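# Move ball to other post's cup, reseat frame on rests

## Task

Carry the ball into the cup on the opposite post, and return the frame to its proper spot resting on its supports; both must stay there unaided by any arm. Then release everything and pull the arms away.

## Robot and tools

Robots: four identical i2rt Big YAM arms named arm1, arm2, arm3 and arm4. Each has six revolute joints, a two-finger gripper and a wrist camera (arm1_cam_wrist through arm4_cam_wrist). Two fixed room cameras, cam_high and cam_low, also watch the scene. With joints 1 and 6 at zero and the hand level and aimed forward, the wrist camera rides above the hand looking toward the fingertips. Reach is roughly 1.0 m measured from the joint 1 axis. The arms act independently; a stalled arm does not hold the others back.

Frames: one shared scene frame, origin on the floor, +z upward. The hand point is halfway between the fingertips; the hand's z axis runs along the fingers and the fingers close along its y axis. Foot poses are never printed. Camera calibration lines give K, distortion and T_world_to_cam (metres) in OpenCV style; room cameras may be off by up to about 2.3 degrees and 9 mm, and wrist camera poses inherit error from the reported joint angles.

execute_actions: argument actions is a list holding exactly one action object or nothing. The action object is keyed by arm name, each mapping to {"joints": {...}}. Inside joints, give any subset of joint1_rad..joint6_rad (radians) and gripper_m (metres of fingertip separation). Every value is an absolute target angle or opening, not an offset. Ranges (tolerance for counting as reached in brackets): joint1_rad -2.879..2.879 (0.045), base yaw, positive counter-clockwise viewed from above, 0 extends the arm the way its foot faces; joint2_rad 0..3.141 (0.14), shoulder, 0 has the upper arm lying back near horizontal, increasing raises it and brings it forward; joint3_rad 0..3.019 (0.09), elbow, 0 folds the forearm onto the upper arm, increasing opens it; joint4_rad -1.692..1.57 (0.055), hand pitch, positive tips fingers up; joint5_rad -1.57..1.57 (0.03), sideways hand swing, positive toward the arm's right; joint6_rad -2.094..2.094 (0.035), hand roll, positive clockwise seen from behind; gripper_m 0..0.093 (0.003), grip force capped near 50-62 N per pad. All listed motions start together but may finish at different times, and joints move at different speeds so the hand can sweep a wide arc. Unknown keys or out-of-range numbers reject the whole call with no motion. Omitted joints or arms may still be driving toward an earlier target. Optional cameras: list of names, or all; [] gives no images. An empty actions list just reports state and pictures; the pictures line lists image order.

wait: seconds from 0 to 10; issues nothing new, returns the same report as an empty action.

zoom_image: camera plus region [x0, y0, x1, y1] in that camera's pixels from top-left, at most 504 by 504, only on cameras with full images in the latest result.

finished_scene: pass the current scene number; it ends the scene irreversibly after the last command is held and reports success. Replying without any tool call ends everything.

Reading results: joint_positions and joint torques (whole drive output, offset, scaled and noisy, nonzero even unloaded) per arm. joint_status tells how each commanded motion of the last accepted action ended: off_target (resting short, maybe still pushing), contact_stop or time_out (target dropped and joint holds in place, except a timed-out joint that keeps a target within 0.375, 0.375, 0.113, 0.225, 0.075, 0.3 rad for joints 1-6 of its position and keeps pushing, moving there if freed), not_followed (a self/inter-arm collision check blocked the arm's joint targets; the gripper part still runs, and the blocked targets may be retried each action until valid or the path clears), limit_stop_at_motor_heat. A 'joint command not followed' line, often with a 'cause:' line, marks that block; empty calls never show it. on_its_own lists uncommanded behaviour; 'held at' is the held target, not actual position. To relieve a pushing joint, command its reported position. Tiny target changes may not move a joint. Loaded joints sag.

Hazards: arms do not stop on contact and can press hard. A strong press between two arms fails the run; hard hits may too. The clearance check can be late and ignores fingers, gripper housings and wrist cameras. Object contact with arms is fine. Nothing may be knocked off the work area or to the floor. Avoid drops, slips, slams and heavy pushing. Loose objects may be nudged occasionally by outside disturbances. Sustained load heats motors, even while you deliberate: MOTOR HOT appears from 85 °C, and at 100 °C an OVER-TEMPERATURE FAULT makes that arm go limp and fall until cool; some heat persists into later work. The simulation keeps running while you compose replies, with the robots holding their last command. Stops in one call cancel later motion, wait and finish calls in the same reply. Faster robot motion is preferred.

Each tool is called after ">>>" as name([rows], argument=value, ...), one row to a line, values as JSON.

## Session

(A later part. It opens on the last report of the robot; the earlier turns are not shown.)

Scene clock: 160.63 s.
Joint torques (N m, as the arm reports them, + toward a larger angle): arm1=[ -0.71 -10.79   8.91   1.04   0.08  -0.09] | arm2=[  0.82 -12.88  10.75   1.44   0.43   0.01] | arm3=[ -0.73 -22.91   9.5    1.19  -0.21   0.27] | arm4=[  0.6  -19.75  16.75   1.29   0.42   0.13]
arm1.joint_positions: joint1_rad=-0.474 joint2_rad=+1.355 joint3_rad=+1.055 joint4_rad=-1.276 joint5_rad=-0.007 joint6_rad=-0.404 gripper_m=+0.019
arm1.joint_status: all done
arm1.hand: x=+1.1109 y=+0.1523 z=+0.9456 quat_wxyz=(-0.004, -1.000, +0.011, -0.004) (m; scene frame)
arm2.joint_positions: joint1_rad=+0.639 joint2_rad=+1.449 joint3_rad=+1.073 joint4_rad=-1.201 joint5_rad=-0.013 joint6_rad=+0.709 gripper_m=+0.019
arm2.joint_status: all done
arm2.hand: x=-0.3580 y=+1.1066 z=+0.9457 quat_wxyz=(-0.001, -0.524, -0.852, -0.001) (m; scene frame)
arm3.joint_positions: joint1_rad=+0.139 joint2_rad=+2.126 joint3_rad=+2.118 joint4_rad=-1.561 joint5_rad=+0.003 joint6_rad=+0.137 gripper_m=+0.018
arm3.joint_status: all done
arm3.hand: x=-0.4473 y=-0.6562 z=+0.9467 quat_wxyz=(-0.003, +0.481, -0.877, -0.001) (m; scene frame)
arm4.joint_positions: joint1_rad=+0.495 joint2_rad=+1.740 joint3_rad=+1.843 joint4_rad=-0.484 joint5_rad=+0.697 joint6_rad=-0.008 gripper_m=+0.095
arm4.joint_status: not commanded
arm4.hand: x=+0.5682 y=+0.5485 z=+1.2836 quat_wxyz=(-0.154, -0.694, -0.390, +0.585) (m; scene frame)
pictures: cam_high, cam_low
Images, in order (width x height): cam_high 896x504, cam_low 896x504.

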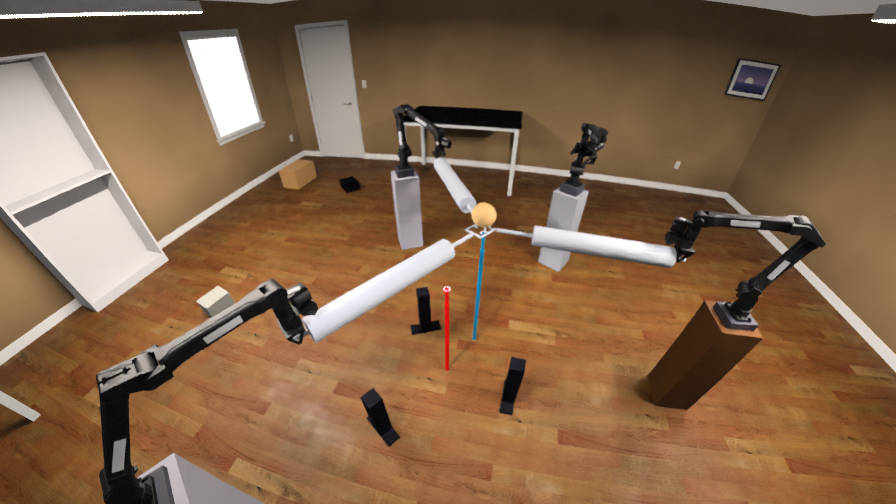

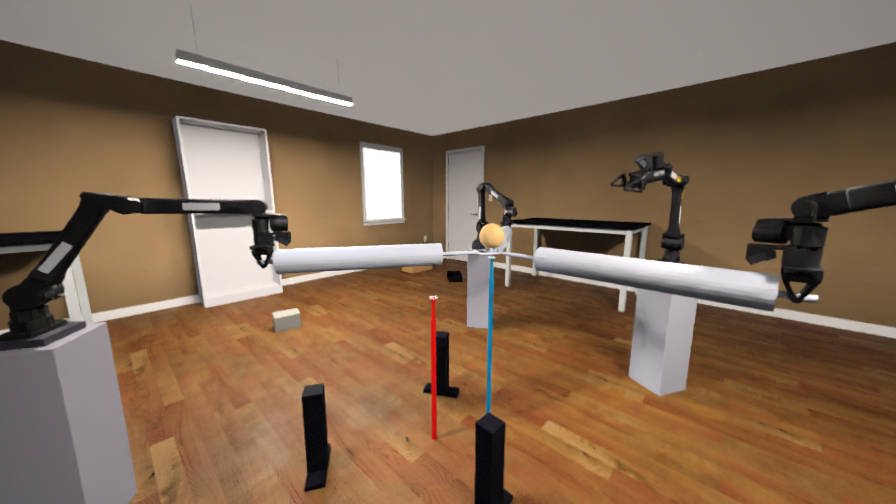

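>>> execute_actions([
  {"arm1":{"joints":{"joint2_rad":1.362,"joint3_rad":1.012,"joint4_rad":-1.177}},"arm2":{"joints":{"joint2_rad":1.468,"joint3_rad":1.06,"joint4_rad":-1.09}},"arm3":{"joints":{"joint1_rad":0.145,"joint2_rad":2.111,"joint3_rad":2.087,"joint4_rad":-1.471}}},
], cameras=["cam_high","cam_low"])

>>> zoom_image(camera="cam_high", region=[445,190,525,270])

>>> zoom_image(camera="cam_low", region=[450,210,530,290])

Scene clock: 169.63 s.
Joint torques (N m, as the arm reports them, + toward a larger angle): arm1=[ -0.51 -10.63   8.64   0.97   0.07  -0.09] | arm2=[  0.57 -10.87  10.36   1.43   0.56  -0.03] | arm3=[ -1.5  -23.09   9.45   1.15  -0.3    0.26] | arm4=[  0.6  -19.75  16.74   1.3    0.42   0.13]
arm1.joint_positions: joint1_rad=-0.474 joint2_rad=+1.373 joint3_rad=+0.994 joint4_rad=-1.192 joint5_rad=-0.007 joint6_rad=-0.404 gripper_m=+0.019
arm1.joint_status: all done
arm1.hand: x=+1.1129 y=+0.1517 z=+0.9174 quat_wxyz=(-0.003, -1.000, +0.011, -0.002) (m; scene frame)
arm2.joint_positions: joint1_rad=+0.643 joint2_rad=+1.486 joint3_rad=+1.032 joint4_rad=-1.120 joint5_rad=-0.017 joint6_rad=+0.712 gripper_m=+0.019
arm2.joint_status: all done
arm2.hand: x=-0.3547 y=+1.1070 z=+0.9170 quat_wxyz=(-0.001, -0.524, -0.852, -0.002) (m; scene frame)
arm3.joint_positions: joint1_rad=+0.139 joint2_rad=+2.133 joint3_rad=+2.050 joint4_rad=-1.484 joint5_rad=+0.005 joint6_rad=+0.137 gripper_m=+0.018
arm3.joint_status: all done
arm3.hand: x=-0.4465 y=-0.6550 z=+0.9167 quat_wxyz=(-0.004, +0.480, -0.877, -0.001) (m; scene frame)
arm4.joint_positions: joint1_rad=+0.495 joint2_rad=+1.740 joint3_rad=+1.843 joint4_rad=-0.484 joint5_rad=+0.697 joint6_rad=-0.008 gripper_m=+0.095
arm4.joint_status: not commanded
arm4.hand: x=+0.5682 y=+0.5485 z=+1.2836 quat_wxyz=(-0.154, -0.694, -0.390, +0.585) (m; scene frame)
pictures: cam_high, cam_low
Images, in order (width x height): cam_high 896x504, cam_low 896x504.

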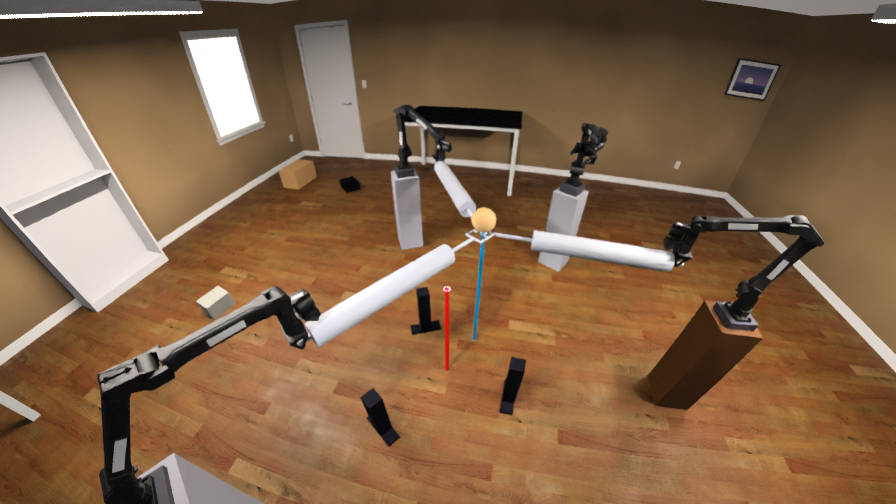

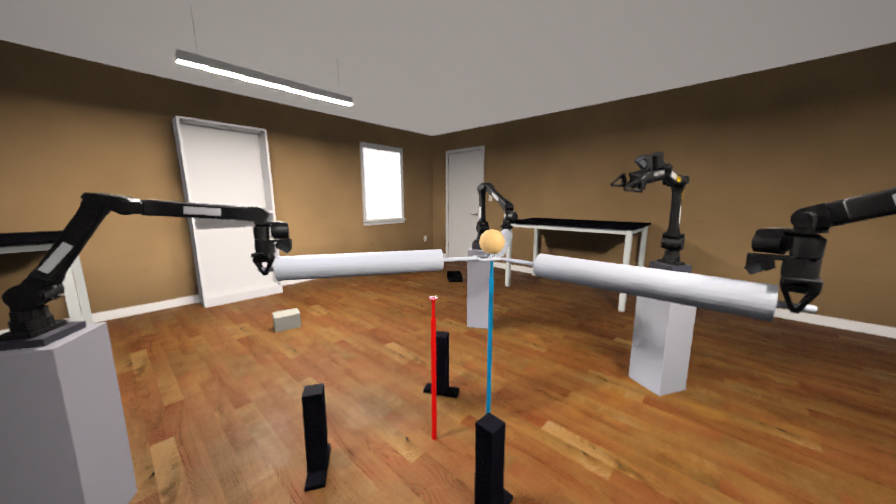

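Region (445, 190, 525, 270) of cam_high's 896x504 image, scaled by 6.300, with more detail than that image has.

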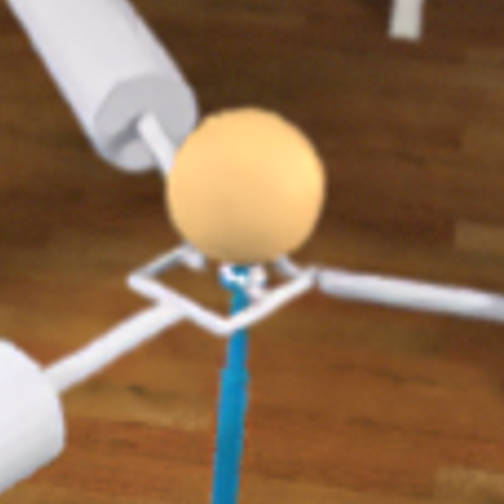

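Region (450, 210, 530, 290) of cam_low's 896x504 image, scaled by 6.300, with more detail than that image has.

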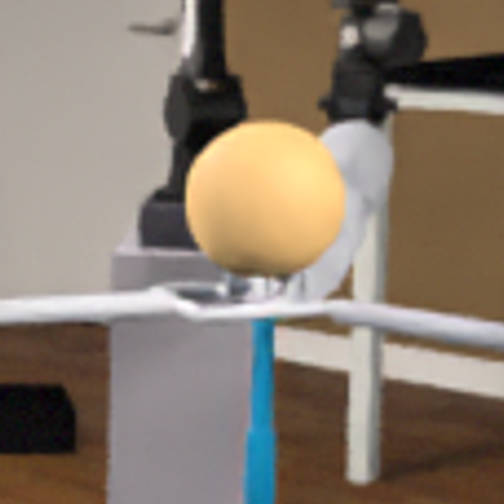

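>>> execute_actions([
  {"arm1":{"joints":{"joint2_rad":1.383,"joint3_rad":0.977,"joint4_rad":-1.121}},"arm2":{"joints":{"joint2_rad":1.493,"joint3_rad":1.029,"joint4_rad":-1.034}},"arm3":{"joints":{"joint2_rad":2.115,"joint3_rad":2.043,"joint4_rad":-1.425}}},
], cameras=["cam_high","cam_low"])

>>> zoom_image(camera="cam_high", region=[445,190,525,270])

>>> zoom_image(camera="cam_low", region=[450,210,530,290])

Scene clock: 176.77 s.
Joint torques (N m, as the arm reports them, + toward a larger angle): arm1=[ -0.57 -10.36   8.29   1.18   0.1   -0.08] | arm2=[  0.6  -10.1    9.85   1.58   0.57  -0.03] | arm3=[ -1.7  -22.81   9.14   1.19  -0.3    0.28] | arm4=[  0.61 -19.76  16.75   1.3    0.42   0.13]
arm1.joint_positions: joint1_rad=-0.474 joint2_rad=+1.387 joint3_rad=+0.962 joint4_rad=-1.141 joint5_rad=-0.007 joint6_rad=-0.404 gripper_m=+0.019
arm1.joint_status: all done
arm1.hand: x=+1.1134 y=+0.1515 z=+0.9009 quat_wxyz=(-0.002, -1.000, +0.011, +0.000) (m; scene frame)
arm2.joint_positions: joint1_rad=+0.644 joint2_rad=+1.503 joint3_rad=+1.005 joint4_rad=-1.068 joint5_rad=-0.017 joint6_rad=+0.713 gripper_m=+0.019
arm2.joint_status: all done
arm2.hand: x=-0.3538 y=+1.1069 z=+0.9014 quat_wxyz=(-0.005, -0.524, -0.852, -0.003) (m; scene frame)
arm3.joint_positions: joint1_rad=+0.139 joint2_rad=+2.134 joint3_rad=+2.012 joint4_rad=-1.439 joint5_rad=+0.006 joint6_rad=+0.137 gripper_m=+0.018
arm3.joint_status: all done
arm3.hand: x=-0.4464 y=-0.6548 z=+0.9008 quat_wxyz=(-0.007, +0.480, -0.877, -0.003) (m; scene frame)
arm4.joint_positions: joint1_rad=+0.495 joint2_rad=+1.740 joint3_rad=+1.843 joint4_rad=-0.484 joint5_rad=+0.697 joint6_rad=-0.008 gripper_m=+0.095
arm4.joint_status: not commanded
arm4.hand: x=+0.5682 y=+0.5485 z=+1.2836 quat_wxyz=(-0.154, -0.694, -0.390, +0.585) (m; scene frame)
pictures: cam_high, cam_low
Images, in order (width x height): cam_high 896x504, cam_low 896x504.

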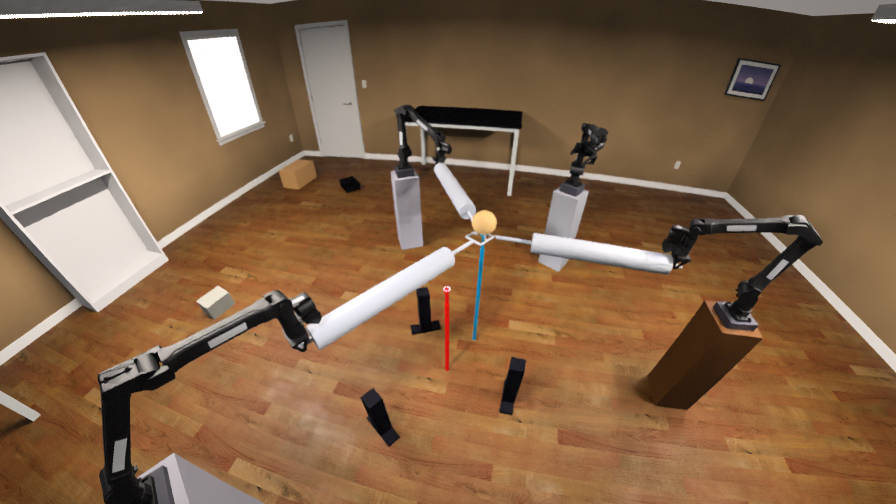

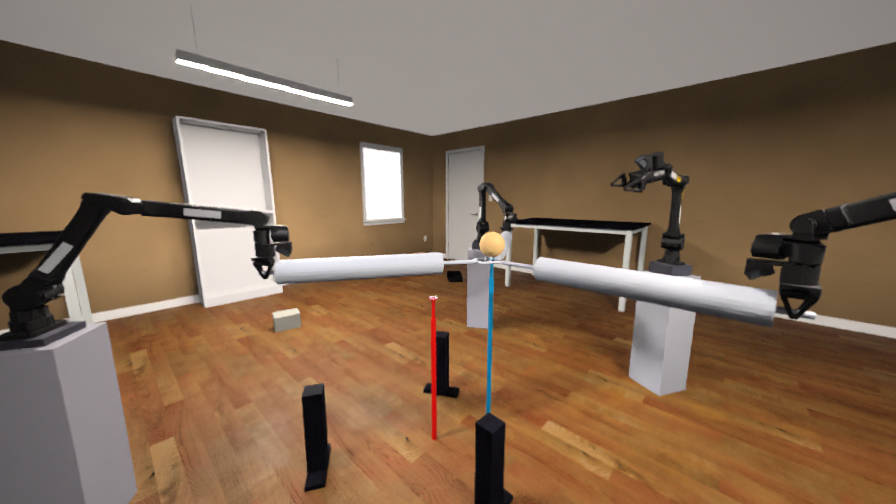

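Region (445, 190, 525, 270) of cam_high's 896x504 image, scaled by 6.300, with more detail than that image has.

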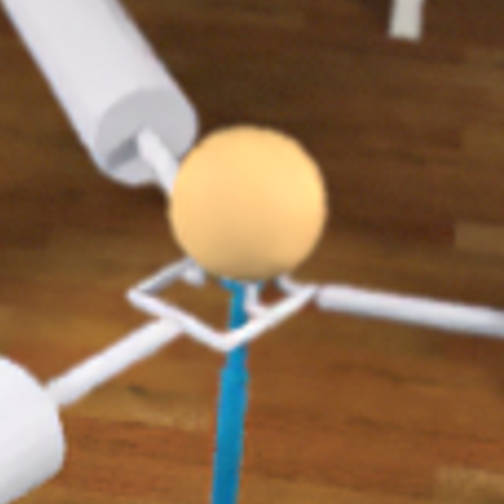

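Region (450, 210, 530, 290) of cam_low's 896x504 image, scaled by 6.300, with more detail than that image has.

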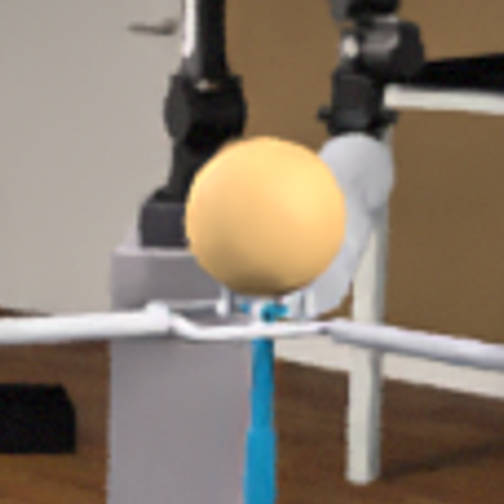

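>>> execute_actions([
  {"arm1":{"joints":{"joint2_rad":1.455,"joint3_rad":0.891,"joint4_rad":-0.968}},"arm2":{"joints":{"joint2_rad":1.573,"joint3_rad":0.956,"joint4_rad":-0.886}},"arm3":{"joints":{"joint2_rad":2.145,"joint3_rad":1.947,"joint4_rad":-1.306}},"arm4":{"joints":{"joint2_rad":1.6}}},
], cameras=["cam_high","cam_low"])

>>> zoom_image(camera="cam_high", region=[435,180,535,280])

>>> zoom_image(camera="cam_low", region=[450,210,530,290])

Scene clock: 184.07 s.
Joint torques (N m, as the arm reports them, + toward a larger angle): arm1=[ -0.63 -11.55   7.38   0.92   0.17  -0.08] | arm2=[  0.56 -11.31   8.77   1.3    0.51  -0.04] | arm3=[ -1.61 -23.13   8.84   0.95  -0.28   0.26] | arm4=[  0.61 -17.44  15.47   1.37   0.34   0.12]
arm1.joint_positions: joint1_rad=-0.474 joint2_rad=+1.469 joint3_rad=+0.880 joint4_rad=-0.980 joint5_rad=-0.009 joint6_rad=-0.404 gripper_m=+0.019
arm1.joint_status: all done
arm1.hand: x=+1.1132 y=+0.1514 z=+0.8453 quat_wxyz=(-0.004, -1.000, +0.011, -0.001) (m; scene frame)
arm2.joint_positions: joint1_rad=+0.644 joint2_rad=+1.594 joint3_rad=+0.935 joint4_rad=-0.914 joint5_rad=-0.015 joint6_rad=+0.713 gripper_m=+0.019
arm2.joint_status: all done
arm2.hand: x=-0.3543 y=+1.1060 z=+0.8446 quat_wxyz=(-0.002, -0.524, -0.852, -0.002) (m; scene frame)
arm3.joint_positions: joint1_rad=+0.139 joint2_rad=+2.165 joint3_rad=+1.917 joint4_rad=-1.315 joint5_rad=+0.005 joint6_rad=+0.137 gripper_m=+0.018
arm3.joint_status: all done
arm3.hand: x=-0.4467 y=-0.6550 z=+0.8455 quat_wxyz=(-0.006, +0.480, -0.877, -0.002) (m; scene frame)
arm4.joint_positions: joint1_rad=+0.495 joint2_rad=+1.598 joint3_rad=+1.855 joint4_rad=-0.486 joint5_rad=+0.697 joint6_rad=-0.008 gripper_m=+0.095
arm4.joint_status: all done
arm4.hand: x=+0.5728 y=+0.6033 z=+1.3850 quat_wxyz=(-0.204, -0.678, -0.346, +0.616) (m; scene frame)
pictures: cam_high, cam_low
Images, in order (width x height): cam_high 896x504, cam_low 896x504.

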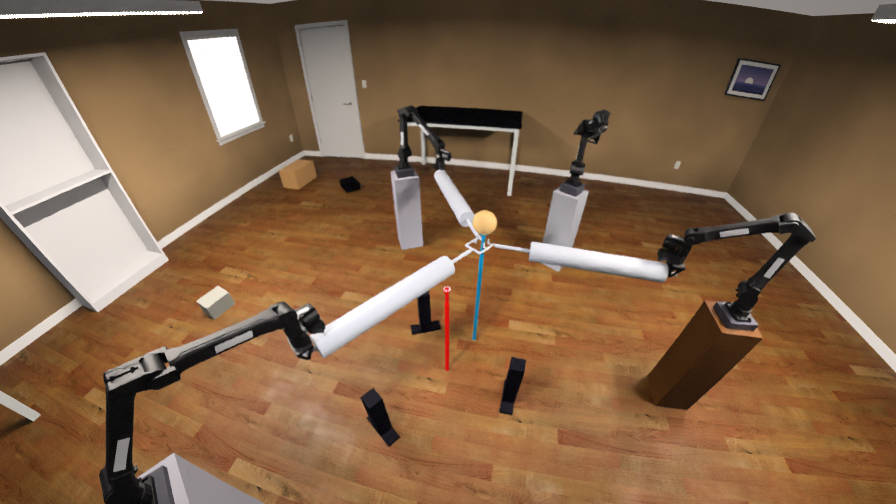

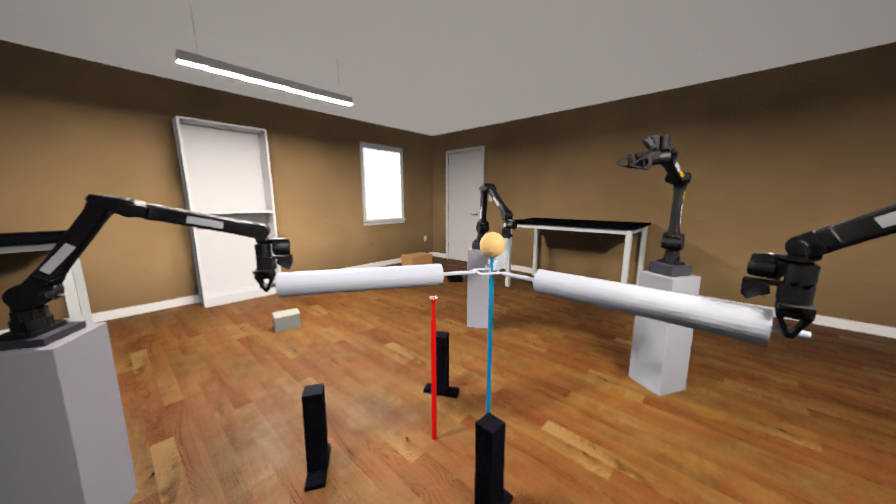

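Region (435, 180, 535, 280) of cam_high's 896x504 image, scaled by 5.040, with more detail than that image has.

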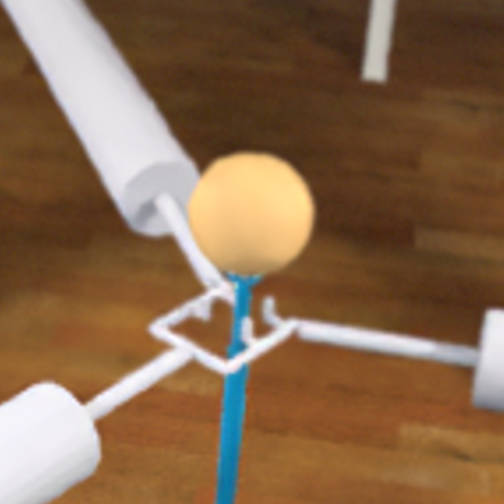

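Region (450, 210, 530, 290) of cam_low's 896x504 image, scaled by 6.300, with more detail than that image has.

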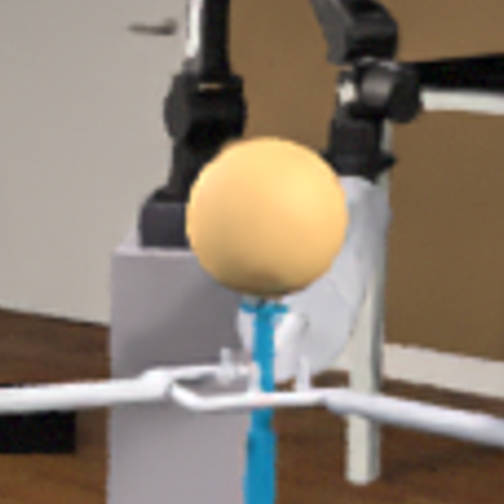

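>>> execute_actions([
  {"arm1":{"joints":{"joint1_rad":-0.332,"joint2_rad":1.482,"joint3_rad":0.965,"joint6_rad":-0.265}},"arm2":{"joints":{"joint1_rad":0.513,"joint2_rad":1.53,"joint3_rad":0.94,"joint6_rad":0.585}},"arm3":{"joints":{"joint1_rad":0.168,"joint2_rad":1.985,"joint3_rad":1.72,"joint4_rad":-1.215}}},
], cameras=["cam_high"])

>>> zoom_image(camera="cam_high", region=[435,180,535,280])

Scene clock: 194.37 s.
Joint torques (N m, as the arm reports them, + toward a larger angle): arm1=[ -0.2  -10.79  11.33   0.94  -0.08  -0.11] | arm2=[ -0.26 -13.23   8.52   1.13   0.4   -0.09] | arm3=[ -0.83 -23.7    8.37   1.33  -0.19   0.14] | arm4=[  0.64 -17.63  15.42   1.36   0.34   0.12]
arm1.joint_positions: joint1_rad=-0.330 joint2_rad=+1.482 joint3_rad=+0.901 joint4_rad=-0.980 joint5_rad=-0.003 joint6_rad=-0.262 gripper_m=+0.019
arm1.joint_status: all done
arm1.hand: x=+1.0870 y=+0.1046 z=+0.8473 quat_wxyz=(+0.000, -1.000, +0.010, +0.002) (m; scene frame)
arm2.joint_positions: joint1_rad=+0.520 joint2_rad=+1.583 joint3_rad=+0.922 joint4_rad=-0.907 joint5_rad=-0.013 joint6_rad=+0.594 gripper_m=+0.019
arm2.joint_status: all done
arm2.hand: x=-0.3789 y=+1.0626 z=+0.8454 quat_wxyz=(-0.006, -0.526, -0.850, -0.001) (m; scene frame)
arm3.joint_positions: joint1_rad=+0.153 joint2_rad=+2.036 joint3_rad=+1.695 joint4_rad=-1.233 joint5_rad=+0.003 joint6_rad=+0.152 gripper_m=+0.018
arm3.joint_status: all done
arm3.hand: x=-0.4764 y=-0.6974 z=+0.8433 quat_wxyz=(-0.001, +0.480, -0.877, +0.000) (m; scene frame)
arm4.joint_positions: joint1_rad=+0.495 joint2_rad=+1.598 joint3_rad=+1.855 joint4_rad=-0.486 joint5_rad=+0.697 joint6_rad=-0.008 gripper_m=+0.095
arm4.joint_status: not commanded
arm4.hand: x=+0.5728 y=+0.6033 z=+1.3850 quat_wxyz=(-0.204, -0.678, -0.346, +0.616) (m; scene frame)
pictures: cam_high
Images, in order (width x height): cam_high 896x504.

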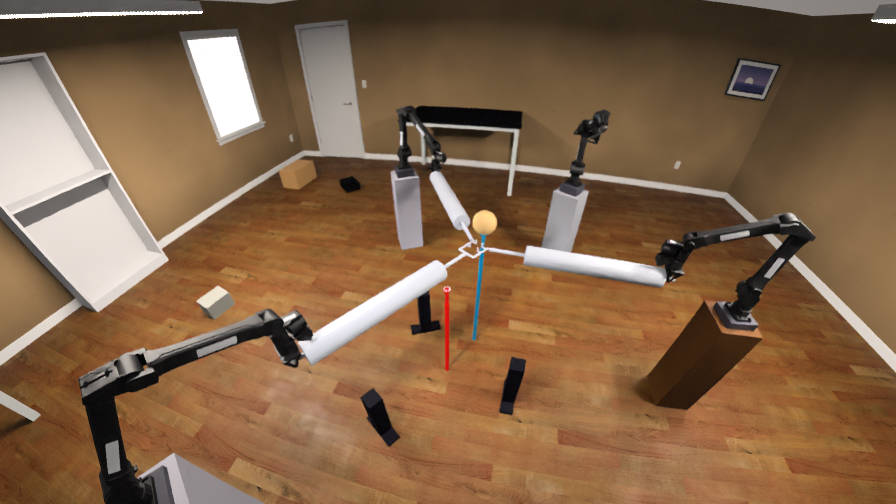

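Region (435, 180, 535, 280) of cam_high's 896x504 image, scaled by 5.040, with more detail than that image has.

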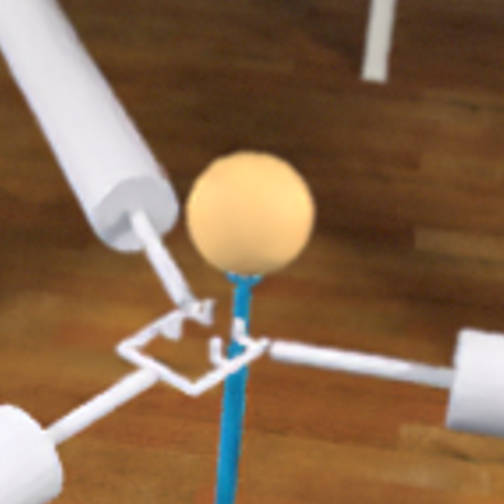

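>>> execute_actions([
  {"arm1":{"joints":{"joint1_rad":-0.028,"joint2_rad":1.56,"joint3_rad":1.06,"joint4_rad":-0.975,"joint6_rad":0.047}},"arm2":{"joints":{"joint1_rad":0.215,"joint2_rad":1.645,"joint3_rad":1.09,"joint4_rad":-0.9,"joint6_rad":0.283}},"arm3":{"joints":{"joint1_rad":0.155,"joint2_rad":1.695,"joint3_rad":1.27,"joint4_rad":-1.07}},"arm4":{"joints":{"joint2_rad":1.4,"joint3_rad":1.6}}},
], cameras=[])

>>> execute_actions([
  {"arm1":{"joints":{"joint1_rad":0.222,"joint2_rad":1.70,"joint3_rad":1.24,"joint4_rad":-1.025,"joint6_rad":0.297}},"arm2":{"joints":{"joint1_rad":-0.012,"joint2_rad":1.787,"joint3_rad":1.295,"joint4_rad":-0.965,"joint6_rad":0.056}},"arm3":{"joints":{"joint1_rad":0.135,"joint2_rad":1.41,"joint3_rad":0.915,"joint4_rad":-1.0,"joint6_rad":0.13}}},
], cameras=[])

>>> execute_actions([
  {"arm1":{"joints":{"joint1_rad":0.41,"joint2_rad":1.875,"joint3_rad":1.5,"joint4_rad":-1.105,"joint6_rad":0.483}},"arm2":{"joints":{"joint1_rad":-0.172,"joint2_rad":1.98,"joint3_rad":1.595,"joint4_rad":-1.075,"joint6_rad":-0.104}},"arm3":{"joints":{"joint1_rad":0.083,"joint2_rad":1.085,"joint3_rad":0.622,"joint4_rad":-1.057,"joint6_rad":0.078}}},
], cameras=["cam_high"])

Scene clock: 211.50 s.
Joint torques (N m, as the arm reports them, + toward a larger angle): arm1=[ -0.61 -13.03  11.01   1.41   0.11  -0.07] | arm2=[  0.25 -11.96  13.66   1.01   0.07  -0.14] | arm3=[ -2.24 -16.77   7.99   1.59  -0.17   0.12] | arm4=[  0.62 -14.13  10.64   1.38   0.36   0.13]
arm1.joint_positions: joint1_rad=-0.020 joint2_rad=+1.569 joint3_rad=+1.000 joint4_rad=-1.002 joint5_rad=-0.007 joint6_rad=+0.047 gripper_m=+0.019
arm1.joint_status: all done
arm1.hand: x=+1.0389 y=-0.0124 z=+0.8464 quat_wxyz=(-0.003, -1.000, +0.009, -0.003) (m; scene frame)
arm2.joint_positions: joint1_rad=+0.221 joint2_rad=+1.663 joint3_rad=+1.013 joint4_rad=-0.918 joint5_rad=-0.004 joint6_rad=+0.297 gripper_m=+0.019
arm2.joint_status: all done
arm2.hand: x=-0.4298 y=+0.9445 z=+0.8436 quat_wxyz=(-0.007, -0.527, -0.850, +0.004) (m; scene frame)
arm3.joint_positions: joint1_rad=+0.155 joint2_rad=+1.724 joint3_rad=+1.244 joint4_rad=-1.093 joint5_rad=+0.002 joint6_rad=+0.155 gripper_m=+0.018
arm3.joint_status: all done
arm3.hand: x=-0.5284 y=-0.8128 z=+0.8506 quat_wxyz=(-0.001, +0.480, -0.878, -0.001) (m; scene frame)
arm4.joint_positions: joint1_rad=+0.495 joint2_rad=+1.400 joint3_rad=+1.610 joint4_rad=-0.486 joint5_rad=+0.697 joint6_rad=-0.008 gripper_m=+0.095
arm4.joint_status: all done
arm4.hand: x=+0.5778 y=+0.6767 z=+1.3650 quat_wxyz=(-0.188, -0.683, -0.360, +0.607) (m; scene frame)
pictures: none
No camera images: the call's "cameras" was empty. Leave "cameras" out to get every camera's image.

Scene clock: 212.57 s.
Joint torques (N m, as the arm reports them, + toward a larger angle): arm1=[ -0.61 -16.19  10.75   1.05   0.13  -0.08] | arm2=[  0.44 -14.58  13.86   0.89  -0.02  -0.1 ] | arm3=[ -3.19 -11.13   8.17   1.83  -0.12  -0.02] | arm4=[  0.64 -14.05  10.62   1.35   0.36   0.13]
arm1.joint_positions: joint1_rad=+0.230 joint2_rad=+1.716 joint3_rad=+1.186 joint4_rad=-1.041 joint5_rad=-0.007 joint6_rad=+0.297 gripper_m=+0.019
arm1.joint_status: all done
arm1.hand: x=+0.9948 y=-0.1307 z=+0.8447 quat_wxyz=(-0.003, -1.000, +0.009, -0.005) (m; scene frame)
arm2.joint_positions: joint1_rad=-0.009 joint2_rad=+1.814 joint3_rad=+1.221 joint4_rad=-0.977 joint5_rad=-0.003 joint6_rad=+0.068 gripper_m=+0.019
arm2.joint_status: all done
arm2.hand: x=-0.4756 y=+0.8276 z=+0.8429 quat_wxyz=(-0.005, -0.528, -0.849, +0.004) (m; scene frame)
arm3.joint_positions: joint1_rad=+0.147 joint2_rad=+1.432 joint3_rad=+0.882 joint4_rad=-1.029 joint5_rad=+0.001 joint6_rad=+0.150 gripper_m=+0.018
arm3.joint_status: all done
arm3.hand: x=-0.5762 y=-0.9278 z=+0.8472 quat_wxyz=(+0.002, +0.478, -0.878, +0.001) (m; scene frame)
arm4.joint_positions: joint1_rad=+0.495 joint2_rad=+1.400 joint3_rad=+1.610 joint4_rad=-0.486 joint5_rad=+0.697 joint6_rad=-0.008 gripper_m=+0.095
arm4.joint_status: not commanded
arm4.hand: x=+0.5778 y=+0.6767 z=+1.3650 quat_wxyz=(-0.188, -0.683, -0.360, +0.607) (m; scene frame)
pictures: none
No camera images: the call's "cameras" was empty. Leave "cameras" out to get every camera's image.

Scene clock: 213.67 s.
Joint torques (N m, as the arm reports them, + toward a larger angle): arm1=[ -0.36 -19.94  11.61   0.54   0.03  -0.06] | arm2=[  0.15 -18.15  14.64   0.38  -0.13  -0.12] | arm3=[-3.47 -6.04  8.67  1.03 -0.08 -0.05] | arm4=[  0.61 -14.19  10.63   1.36   0.36   0.12]
arm1.joint_positions: joint1_rad=+0.416 joint2_rad=+1.897 joint3_rad=+1.438 joint4_rad=-1.107 joint5_rad=-0.004 joint6_rad=+0.483 gripper_m=+0.019
arm1.joint_status: all done
arm1.hand: x=+0.9570 y=-0.2467 z=+0.8404 quat_wxyz=(-0.003, -1.000, +0.009, -0.002) (m; scene frame)
arm2.joint_positions: joint1_rad=-0.170 joint2_rad=+2.009 joint3_rad=+1.517 joint4_rad=-1.071 joint5_rad=+0.000 joint6_rad=-0.092 gripper_m=+0.019
arm2.joint_status: all done
arm2.hand: x=-0.5165 y=+0.7121 z=+0.8408 quat_wxyz=(-0.008, -0.528, -0.849, +0.008) (m; scene frame)
arm3.joint_positions: joint1_rad=+0.098 joint2_rad=+1.106 joint3_rad=+0.584 joint4_rad=-1.070 joint5_rad=+0.000 joint6_rad=+0.102 gripper_m=+0.018
arm3.joint_status: all done
arm3.hand: x=-0.6161 y=-1.0437 z=+0.8405 quat_wxyz=(+0.008, +0.478, -0.878, +0.004) (m; scene frame)
arm4.joint_positions: joint1_rad=+0.495 joint2_rad=+1.400 joint3_rad=+1.610 joint4_rad=-0.486 joint5_rad=+0.697 joint6_rad=-0.008 gripper_m=+0.095
arm4.joint_status: not commanded
arm4.hand: x=+0.5778 y=+0.6767 z=+1.3650 quat_wxyz=(-0.188, -0.683, -0.360, +0.607) (m; scene frame)
pictures: cam_high
Images, in order (width x height): cam_high 896x504.

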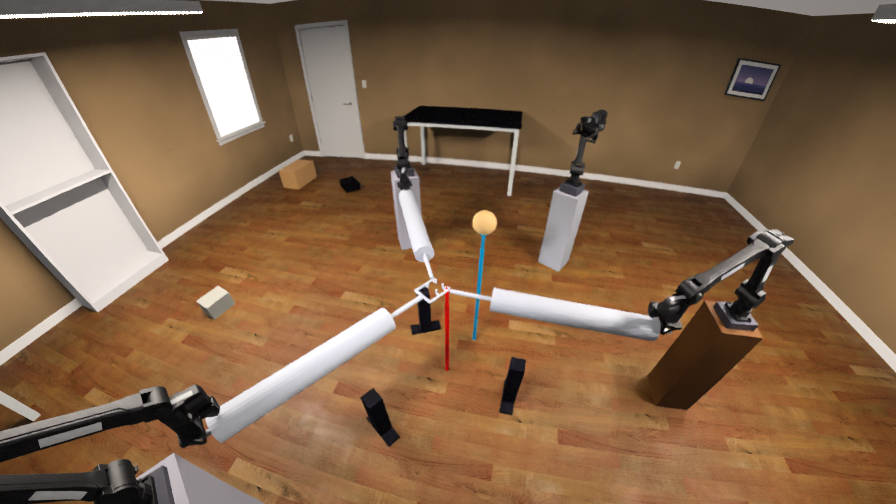

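>>> execute_actions([
  {"arm1":{"joints":{"joint1_rad":0.4,"joint2_rad":2.045,"joint3_rad":1.35,"joint4_rad":-0.815}},"arm2":{"joints":{"joint2_rad":2.15,"joint3_rad":1.475,"joint4_rad":-0.805}},"arm3":{"joints":{"joint1_rad":0.072,"joint2_rad":1.47,"joint3_rad":0.465,"joint4_rad":-0.52,"joint6_rad":0.065}}},
], cameras=[])

>>> execute_actions([
  {"arm1":{"joints":{"joint2_rad":2.285,"joint3_rad":1.385,"joint4_rad":-0.58}},"arm2":{"joints":{"joint2_rad":2.385,"joint3_rad":1.54,"joint4_rad":-0.6}},"arm3":{"joints":{"joint2_rad":2.01,"joint3_rad":0.48,"joint4_rad":0.025}}},
], cameras=[])

>>> execute_actions([
  {"arm1":{"joints":{"joint2_rad":2.47,"joint3_rad":1.455,"joint4_rad":-0.46}},"arm2":{"joints":{"joint2_rad":2.57,"joint3_rad":1.62,"joint4_rad":-0.5}},"arm3":{"joints":{"joint2_rad":2.36,"joint3_rad":0.585,"joint4_rad":0.28}}},
], cameras=["cam_high"])

Scene clock: 223.07 s.
Joint torques (N m, as the arm reports them, + toward a larger angle): arm1=[  0.08 -22.27   6.88   0.82   0.06   0.06] | arm2=[  0.71 -19.65   8.34   1.04  -0.31  -0.04] | arm3=[-3.22 -6.57  5.54  2.04 -0.18  0.  ] | arm4=[  0.65 -14.13  10.62   1.38   0.36   0.12]
arm1.joint_positions: joint1_rad=+0.398 joint2_rad=+2.085 joint3_rad=+1.335 joint4_rad=-0.825 joint5_rad=-0.005 joint6_rad=+0.469 gripper_m=+0.019
arm1.joint_status: all done
arm1.hand: x=+0.9587 y=-0.2360 z=+0.7087 quat_wxyz=(-0.001, -1.000, +0.011, -0.006) (m; scene frame)
arm2.joint_positions: joint1_rad=-0.174 joint2_rad=+2.201 joint3_rad=+1.453 joint4_rad=-0.822 joint5_rad=+0.005 joint6_rad=-0.099 gripper_m=+0.019
arm2.joint_status: all done
arm2.hand: x=-0.5202 y=+0.7114 z=+0.7133 quat_wxyz=(-0.004, -0.527, -0.850, +0.008) (m; scene frame)
arm3.joint_positions: joint1_rad=+0.085 joint2_rad=+1.473 joint3_rad=+0.435 joint4_rad=-0.553 joint5_rad=+0.002 joint6_rad=+0.084 gripper_m=+0.018
arm3.joint_status: all done
arm3.hand: x=-0.6116 y=-1.0424 z=+0.7163 quat_wxyz=(+0.007, +0.480, -0.877, +0.004) (m; scene frame)
arm4.joint_positions: joint1_rad=+0.495 joint2_rad=+1.400 joint3_rad=+1.610 joint4_rad=-0.486 joint5_rad=+0.697 joint6_rad=-0.008 gripper_m=+0.095
arm4.joint_status: not commanded
arm4.hand: x=+0.5778 y=+0.6767 z=+1.3650 quat_wxyz=(-0.188, -0.683, -0.360, +0.607) (m; scene frame)
pictures: none
No camera images: the call's "cameras" was empty. Leave "cameras" out to get every camera's image.

Scene clock: 224.27 s.
Joint torques (N m, as the arm reports them, + toward a larger angle): arm1=[  0.39 -23.03   7.69   0.72  -0.04   0.11] | arm2=[  0.54 -20.1    9.98   0.89  -0.18  -0.06] | arm3=[-3.22 -9.92  2.05  2.29 -0.08  0.  ] | arm4=[  0.65 -14.11  10.62   1.37   0.36   0.12]
arm1.joint_positions: joint1_rad=+0.395 joint2_rad=+2.322 joint3_rad=+1.342 joint4_rad=-0.587 joint5_rad=-0.002 joint6_rad=+0.463 gripper_m=+0.019
arm1.joint_status: all done
arm1.hand: x=+0.9605 y=-0.2330 z=+0.5861 quat_wxyz=(-0.002, -1.000, +0.010, -0.002) (m; scene frame)
arm2.joint_positions: joint1_rad=-0.170 joint2_rad=+2.431 joint3_rad=+1.484 joint4_rad=-0.613 joint5_rad=+0.002 joint6_rad=-0.098 gripper_m=+0.019
arm2.joint_status: all done
arm2.hand: x=-0.5179 y=+0.7121 z=+0.5921 quat_wxyz=(-0.008, -0.525, -0.851, +0.009) (m; scene frame)
arm3.joint_positions: joint1_rad=+0.085 joint2_rad=+2.020 joint3_rad=+0.447 joint4_rad=-0.014 joint5_rad=+0.000 joint6_rad=+0.084 gripper_m=+0.018
arm3.joint_status: all done
arm3.hand: x=-0.6113 y=-1.0402 z=+0.5915 quat_wxyz=(+0.005, +0.480, -0.877, +0.002) (m; scene frame)
arm4.joint_positions: joint1_rad=+0.495 joint2_rad=+1.400 joint3_rad=+1.610 joint4_rad=-0.486 joint5_rad=+0.697 joint6_rad=-0.008 gripper_m=+0.095
arm4.joint_status: not commanded
arm4.hand: x=+0.5778 y=+0.6767 z=+1.3650 quat_wxyz=(-0.188, -0.683, -0.360, +0.607) (m; scene frame)
pictures: none
No camera images: the call's "cameras" was empty. Leave "cameras" out to get every camera's image.

Scene clock: 225.30 s.
Joint torques (N m, as the arm reports them, + toward a larger angle): arm1=[  0.86 -23.04   7.19   1.19  -0.17   0.12] | arm2=[ -0.18 -19.87   9.07   1.2   -0.03  -0.1 ] | arm3=[ -3.22 -12.17  -0.19   2.52  -0.05   0.  ] | arm4=[  0.64 -14.12  10.62   1.37   0.36   0.13]
arm1.joint_positions: joint1_rad=+0.392 joint2_rad=+2.502 joint3_rad=+1.408 joint4_rad=-0.480 joint5_rad=+0.001 joint6_rad=+0.461 gripper_m=+0.019
arm1.joint_status: all done
arm1.hand: x=+0.9625 y=-0.2300 z=+0.5050 quat_wxyz=(+0.001, -1.000, +0.010, -0.005) (m; scene frame)
arm2.joint_positions: joint1_rad=-0.165 joint2_rad=+2.608 joint3_rad=+1.566 joint4_rad=-0.523 joint5_rad=-0.003 joint6_rad=-0.094 gripper_m=+0.019
arm2.joint_status: all done
arm2.hand: x=-0.5154 y=+0.7141 z=+0.5110 quat_wxyz=(-0.008, -0.525, -0.851, +0.006) (m; scene frame)
arm3.joint_positions: joint1_rad=+0.085 joint2_rad=+2.377 joint3_rad=+0.561 joint4_rad=+0.238 joint5_rad=+0.000 joint6_rad=+0.084 gripper_m=+0.018
arm3.joint_status: all done
arm3.hand: x=-0.6094 y=-1.0360 z=+0.5043 quat_wxyz=(+0.002, +0.480, -0.877, +0.000) (m; scene frame)
arm4.joint_positions: joint1_rad=+0.495 joint2_rad=+1.400 joint3_rad=+1.610 joint4_rad=-0.486 joint5_rad=+0.697 joint6_rad=-0.008 gripper_m=+0.095
arm4.joint_status: not commanded
arm4.hand: x=+0.5778 y=+0.6767 z=+1.3650 quat_wxyz=(-0.188, -0.683, -0.360, +0.607) (m; scene frame)
pictures: cam_high
Images, in order (width x height): cam_high 896x504.

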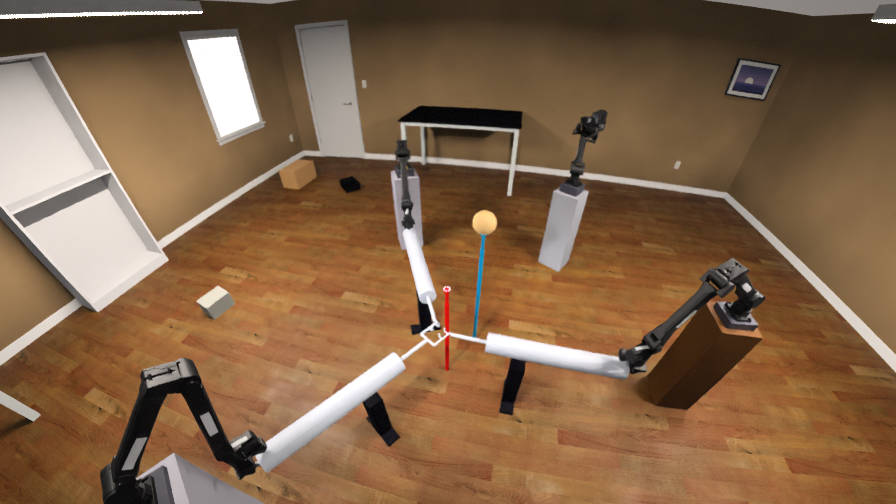

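>>> execute_actions([
  {"arm1":{"joints":{"joint1_rad":0.417,"joint2_rad":2.595,"joint3_rad":1.528,"joint4_rad":-0.392,"joint6_rad":0.495}},"arm2":{"joints":{"joint2_rad":2.693,"joint3_rad":1.71,"joint4_rad":-0.445}},"arm3":{"joints":{"joint1_rad":0.085,"joint2_rad":2.563,"joint3_rad":0.655,"joint4_rad":0.395}}},
], cameras=[])

>>> execute_actions([
  {"arm1":{"joints":{"joint2_rad":2.645,"joint3_rad":1.555,"joint4_rad":-0.373}},"arm2":{"joints":{"joint2_rad":2.743,"joint3_rad":1.742,"joint4_rad":-0.432}},"arm3":{"joints":{"joint2_rad":2.633,"joint3_rad":0.693,"joint4_rad":0.425}}},
], cameras=["cam_high","cam_low"])

Scene clock: 231.57 s.
Joint torques (N m, as the arm reports them, + toward a larger angle): arm1=[  0.35 -23.01   6.87   1.54  -0.28   0.03] | arm2=[  0.09 -20.06   8.97   1.48   0.07  -0.15] | arm3=[ -2.15 -12.45  -1.59   2.13  -0.02   0.  ] | arm4=[  0.65 -14.12  10.62   1.36   0.36   0.12]
arm1.joint_positions: joint1_rad=+0.411 joint2_rad=+2.620 joint3_rad=+1.482 joint4_rad=-0.422 joint5_rad=+0.003 joint6_rad=+0.483 gripper_m=+0.019
arm1.joint_status: all done
arm1.hand: x=+0.9619 y=-0.2415 z=+0.4557 quat_wxyz=(-0.001, -1.000, +0.012, +0.002) (m; scene frame)
arm2.joint_positions: joint1_rad=-0.165 joint2_rad=+2.726 joint3_rad=+1.655 joint4_rad=-0.478 joint5_rad=-0.006 joint6_rad=-0.091 gripper_m=+0.019
arm2.joint_status: all done
arm2.hand: x=-0.5120 y=+0.7062 z=+0.4626 quat_wxyz=(-0.015, -0.526, -0.850, +0.010) (m; scene frame)
arm3.joint_positions: joint1_rad=+0.085 joint2_rad=+2.578 joint3_rad=+0.641 joint4_rad=+0.361 joint5_rad=-0.002 joint6_rad=+0.084 gripper_m=+0.018
arm3.joint_status: all done
arm3.hand: x=-0.6129 y=-1.0420 z=+0.4500 quat_wxyz=(+0.002, +0.480, -0.877, -0.001) (m; scene frame)
arm4.joint_positions: joint1_rad=+0.495 joint2_rad=+1.400 joint3_rad=+1.610 joint4_rad=-0.486 joint5_rad=+0.697 joint6_rad=-0.008 gripper_m=+0.095
arm4.joint_status: not commanded
arm4.hand: x=+0.5778 y=+0.6767 z=+1.3650 quat_wxyz=(-0.188, -0.683, -0.360, +0.607) (m; scene frame)
pictures: none
No camera images: the call's "cameras" was empty. Leave "cameras" out to get every camera's image.

Scene clock: 232.27 s.
Joint torques (N m, as the arm reports them, + toward a larger angle): arm1=[  0.45 -22.11   6.89   1.76  -0.24   0.04] | arm2=[  0.22 -18.87   8.91   1.84   0.08  -0.14] | arm3=[ -2.21 -12.23  -1.84   2.06  -0.01  -0.01] | arm4=[  0.65 -14.1   10.62   1.37   0.36   0.12]
arm1.joint_positions: joint1_rad=+0.413 joint2_rad=+2.657 joint3_rad=+1.507 joint4_rad=-0.409 joint5_rad=+0.002 joint6_rad=+0.483 gripper_m=+0.019
arm1.joint_status: all done
arm1.hand: x=+0.9618 y=-0.2429 z=+0.4403 quat_wxyz=(-0.002, -1.000, +0.011, +0.002) (m; scene frame)
arm2.joint_positions: joint1_rad=-0.165 joint2_rad=+2.764 joint3_rad=+1.685 joint4_rad=-0.470 joint5_rad=-0.006 joint6_rad=-0.091 gripper_m=+0.019
arm2.joint_status: all done
arm2.hand: x=-0.5116 y=+0.7053 z=+0.4471 quat_wxyz=(-0.016, -0.526, -0.850, +0.010) (m; scene frame)
arm3.joint_positions: joint1_rad=+0.085 joint2_rad=+2.645 joint3_rad=+0.679 joint4_rad=+0.392 joint5_rad=-0.002 joint6_rad=+0.084 gripper_m=+0.018
arm3.joint_status: all done
arm3.hand: x=-0.6134 y=-1.0429 z=+0.4300 quat_wxyz=(+0.001, +0.480, -0.877, -0.002) (m; scene frame)
arm4.joint_positions: joint1_rad=+0.495 joint2_rad=+1.400 joint3_rad=+1.610 joint4_rad=-0.486 joint5_rad=+0.697 joint6_rad=-0.008 gripper_m=+0.095
arm4.joint_status: not commanded
arm4.hand: x=+0.5778 y=+0.6767 z=+1.3650 quat_wxyz=(-0.188, -0.683, -0.360, +0.607) (m; scene frame)
pictures: cam_high, cam_low
Images, in order (width x height): cam_high 896x504, cam_low 896x504.

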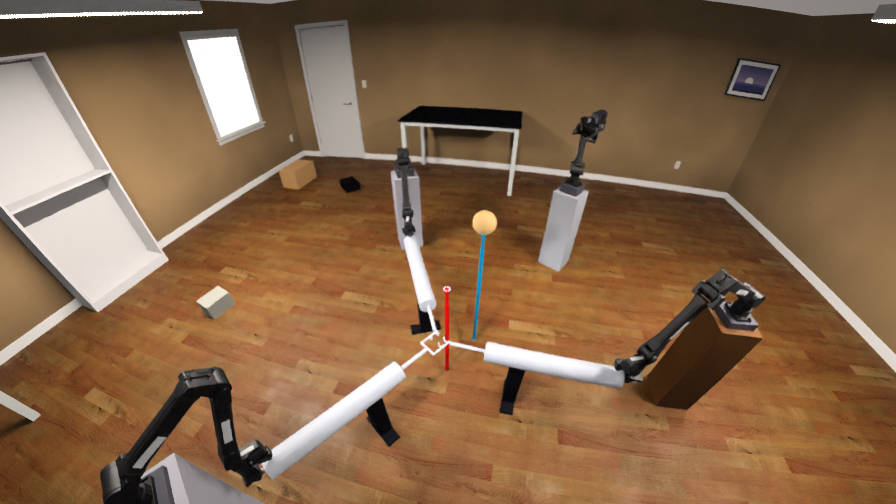

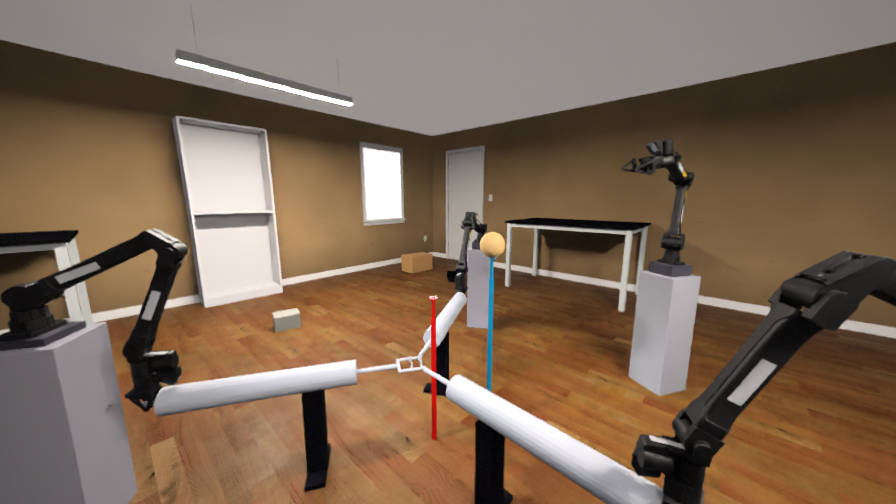

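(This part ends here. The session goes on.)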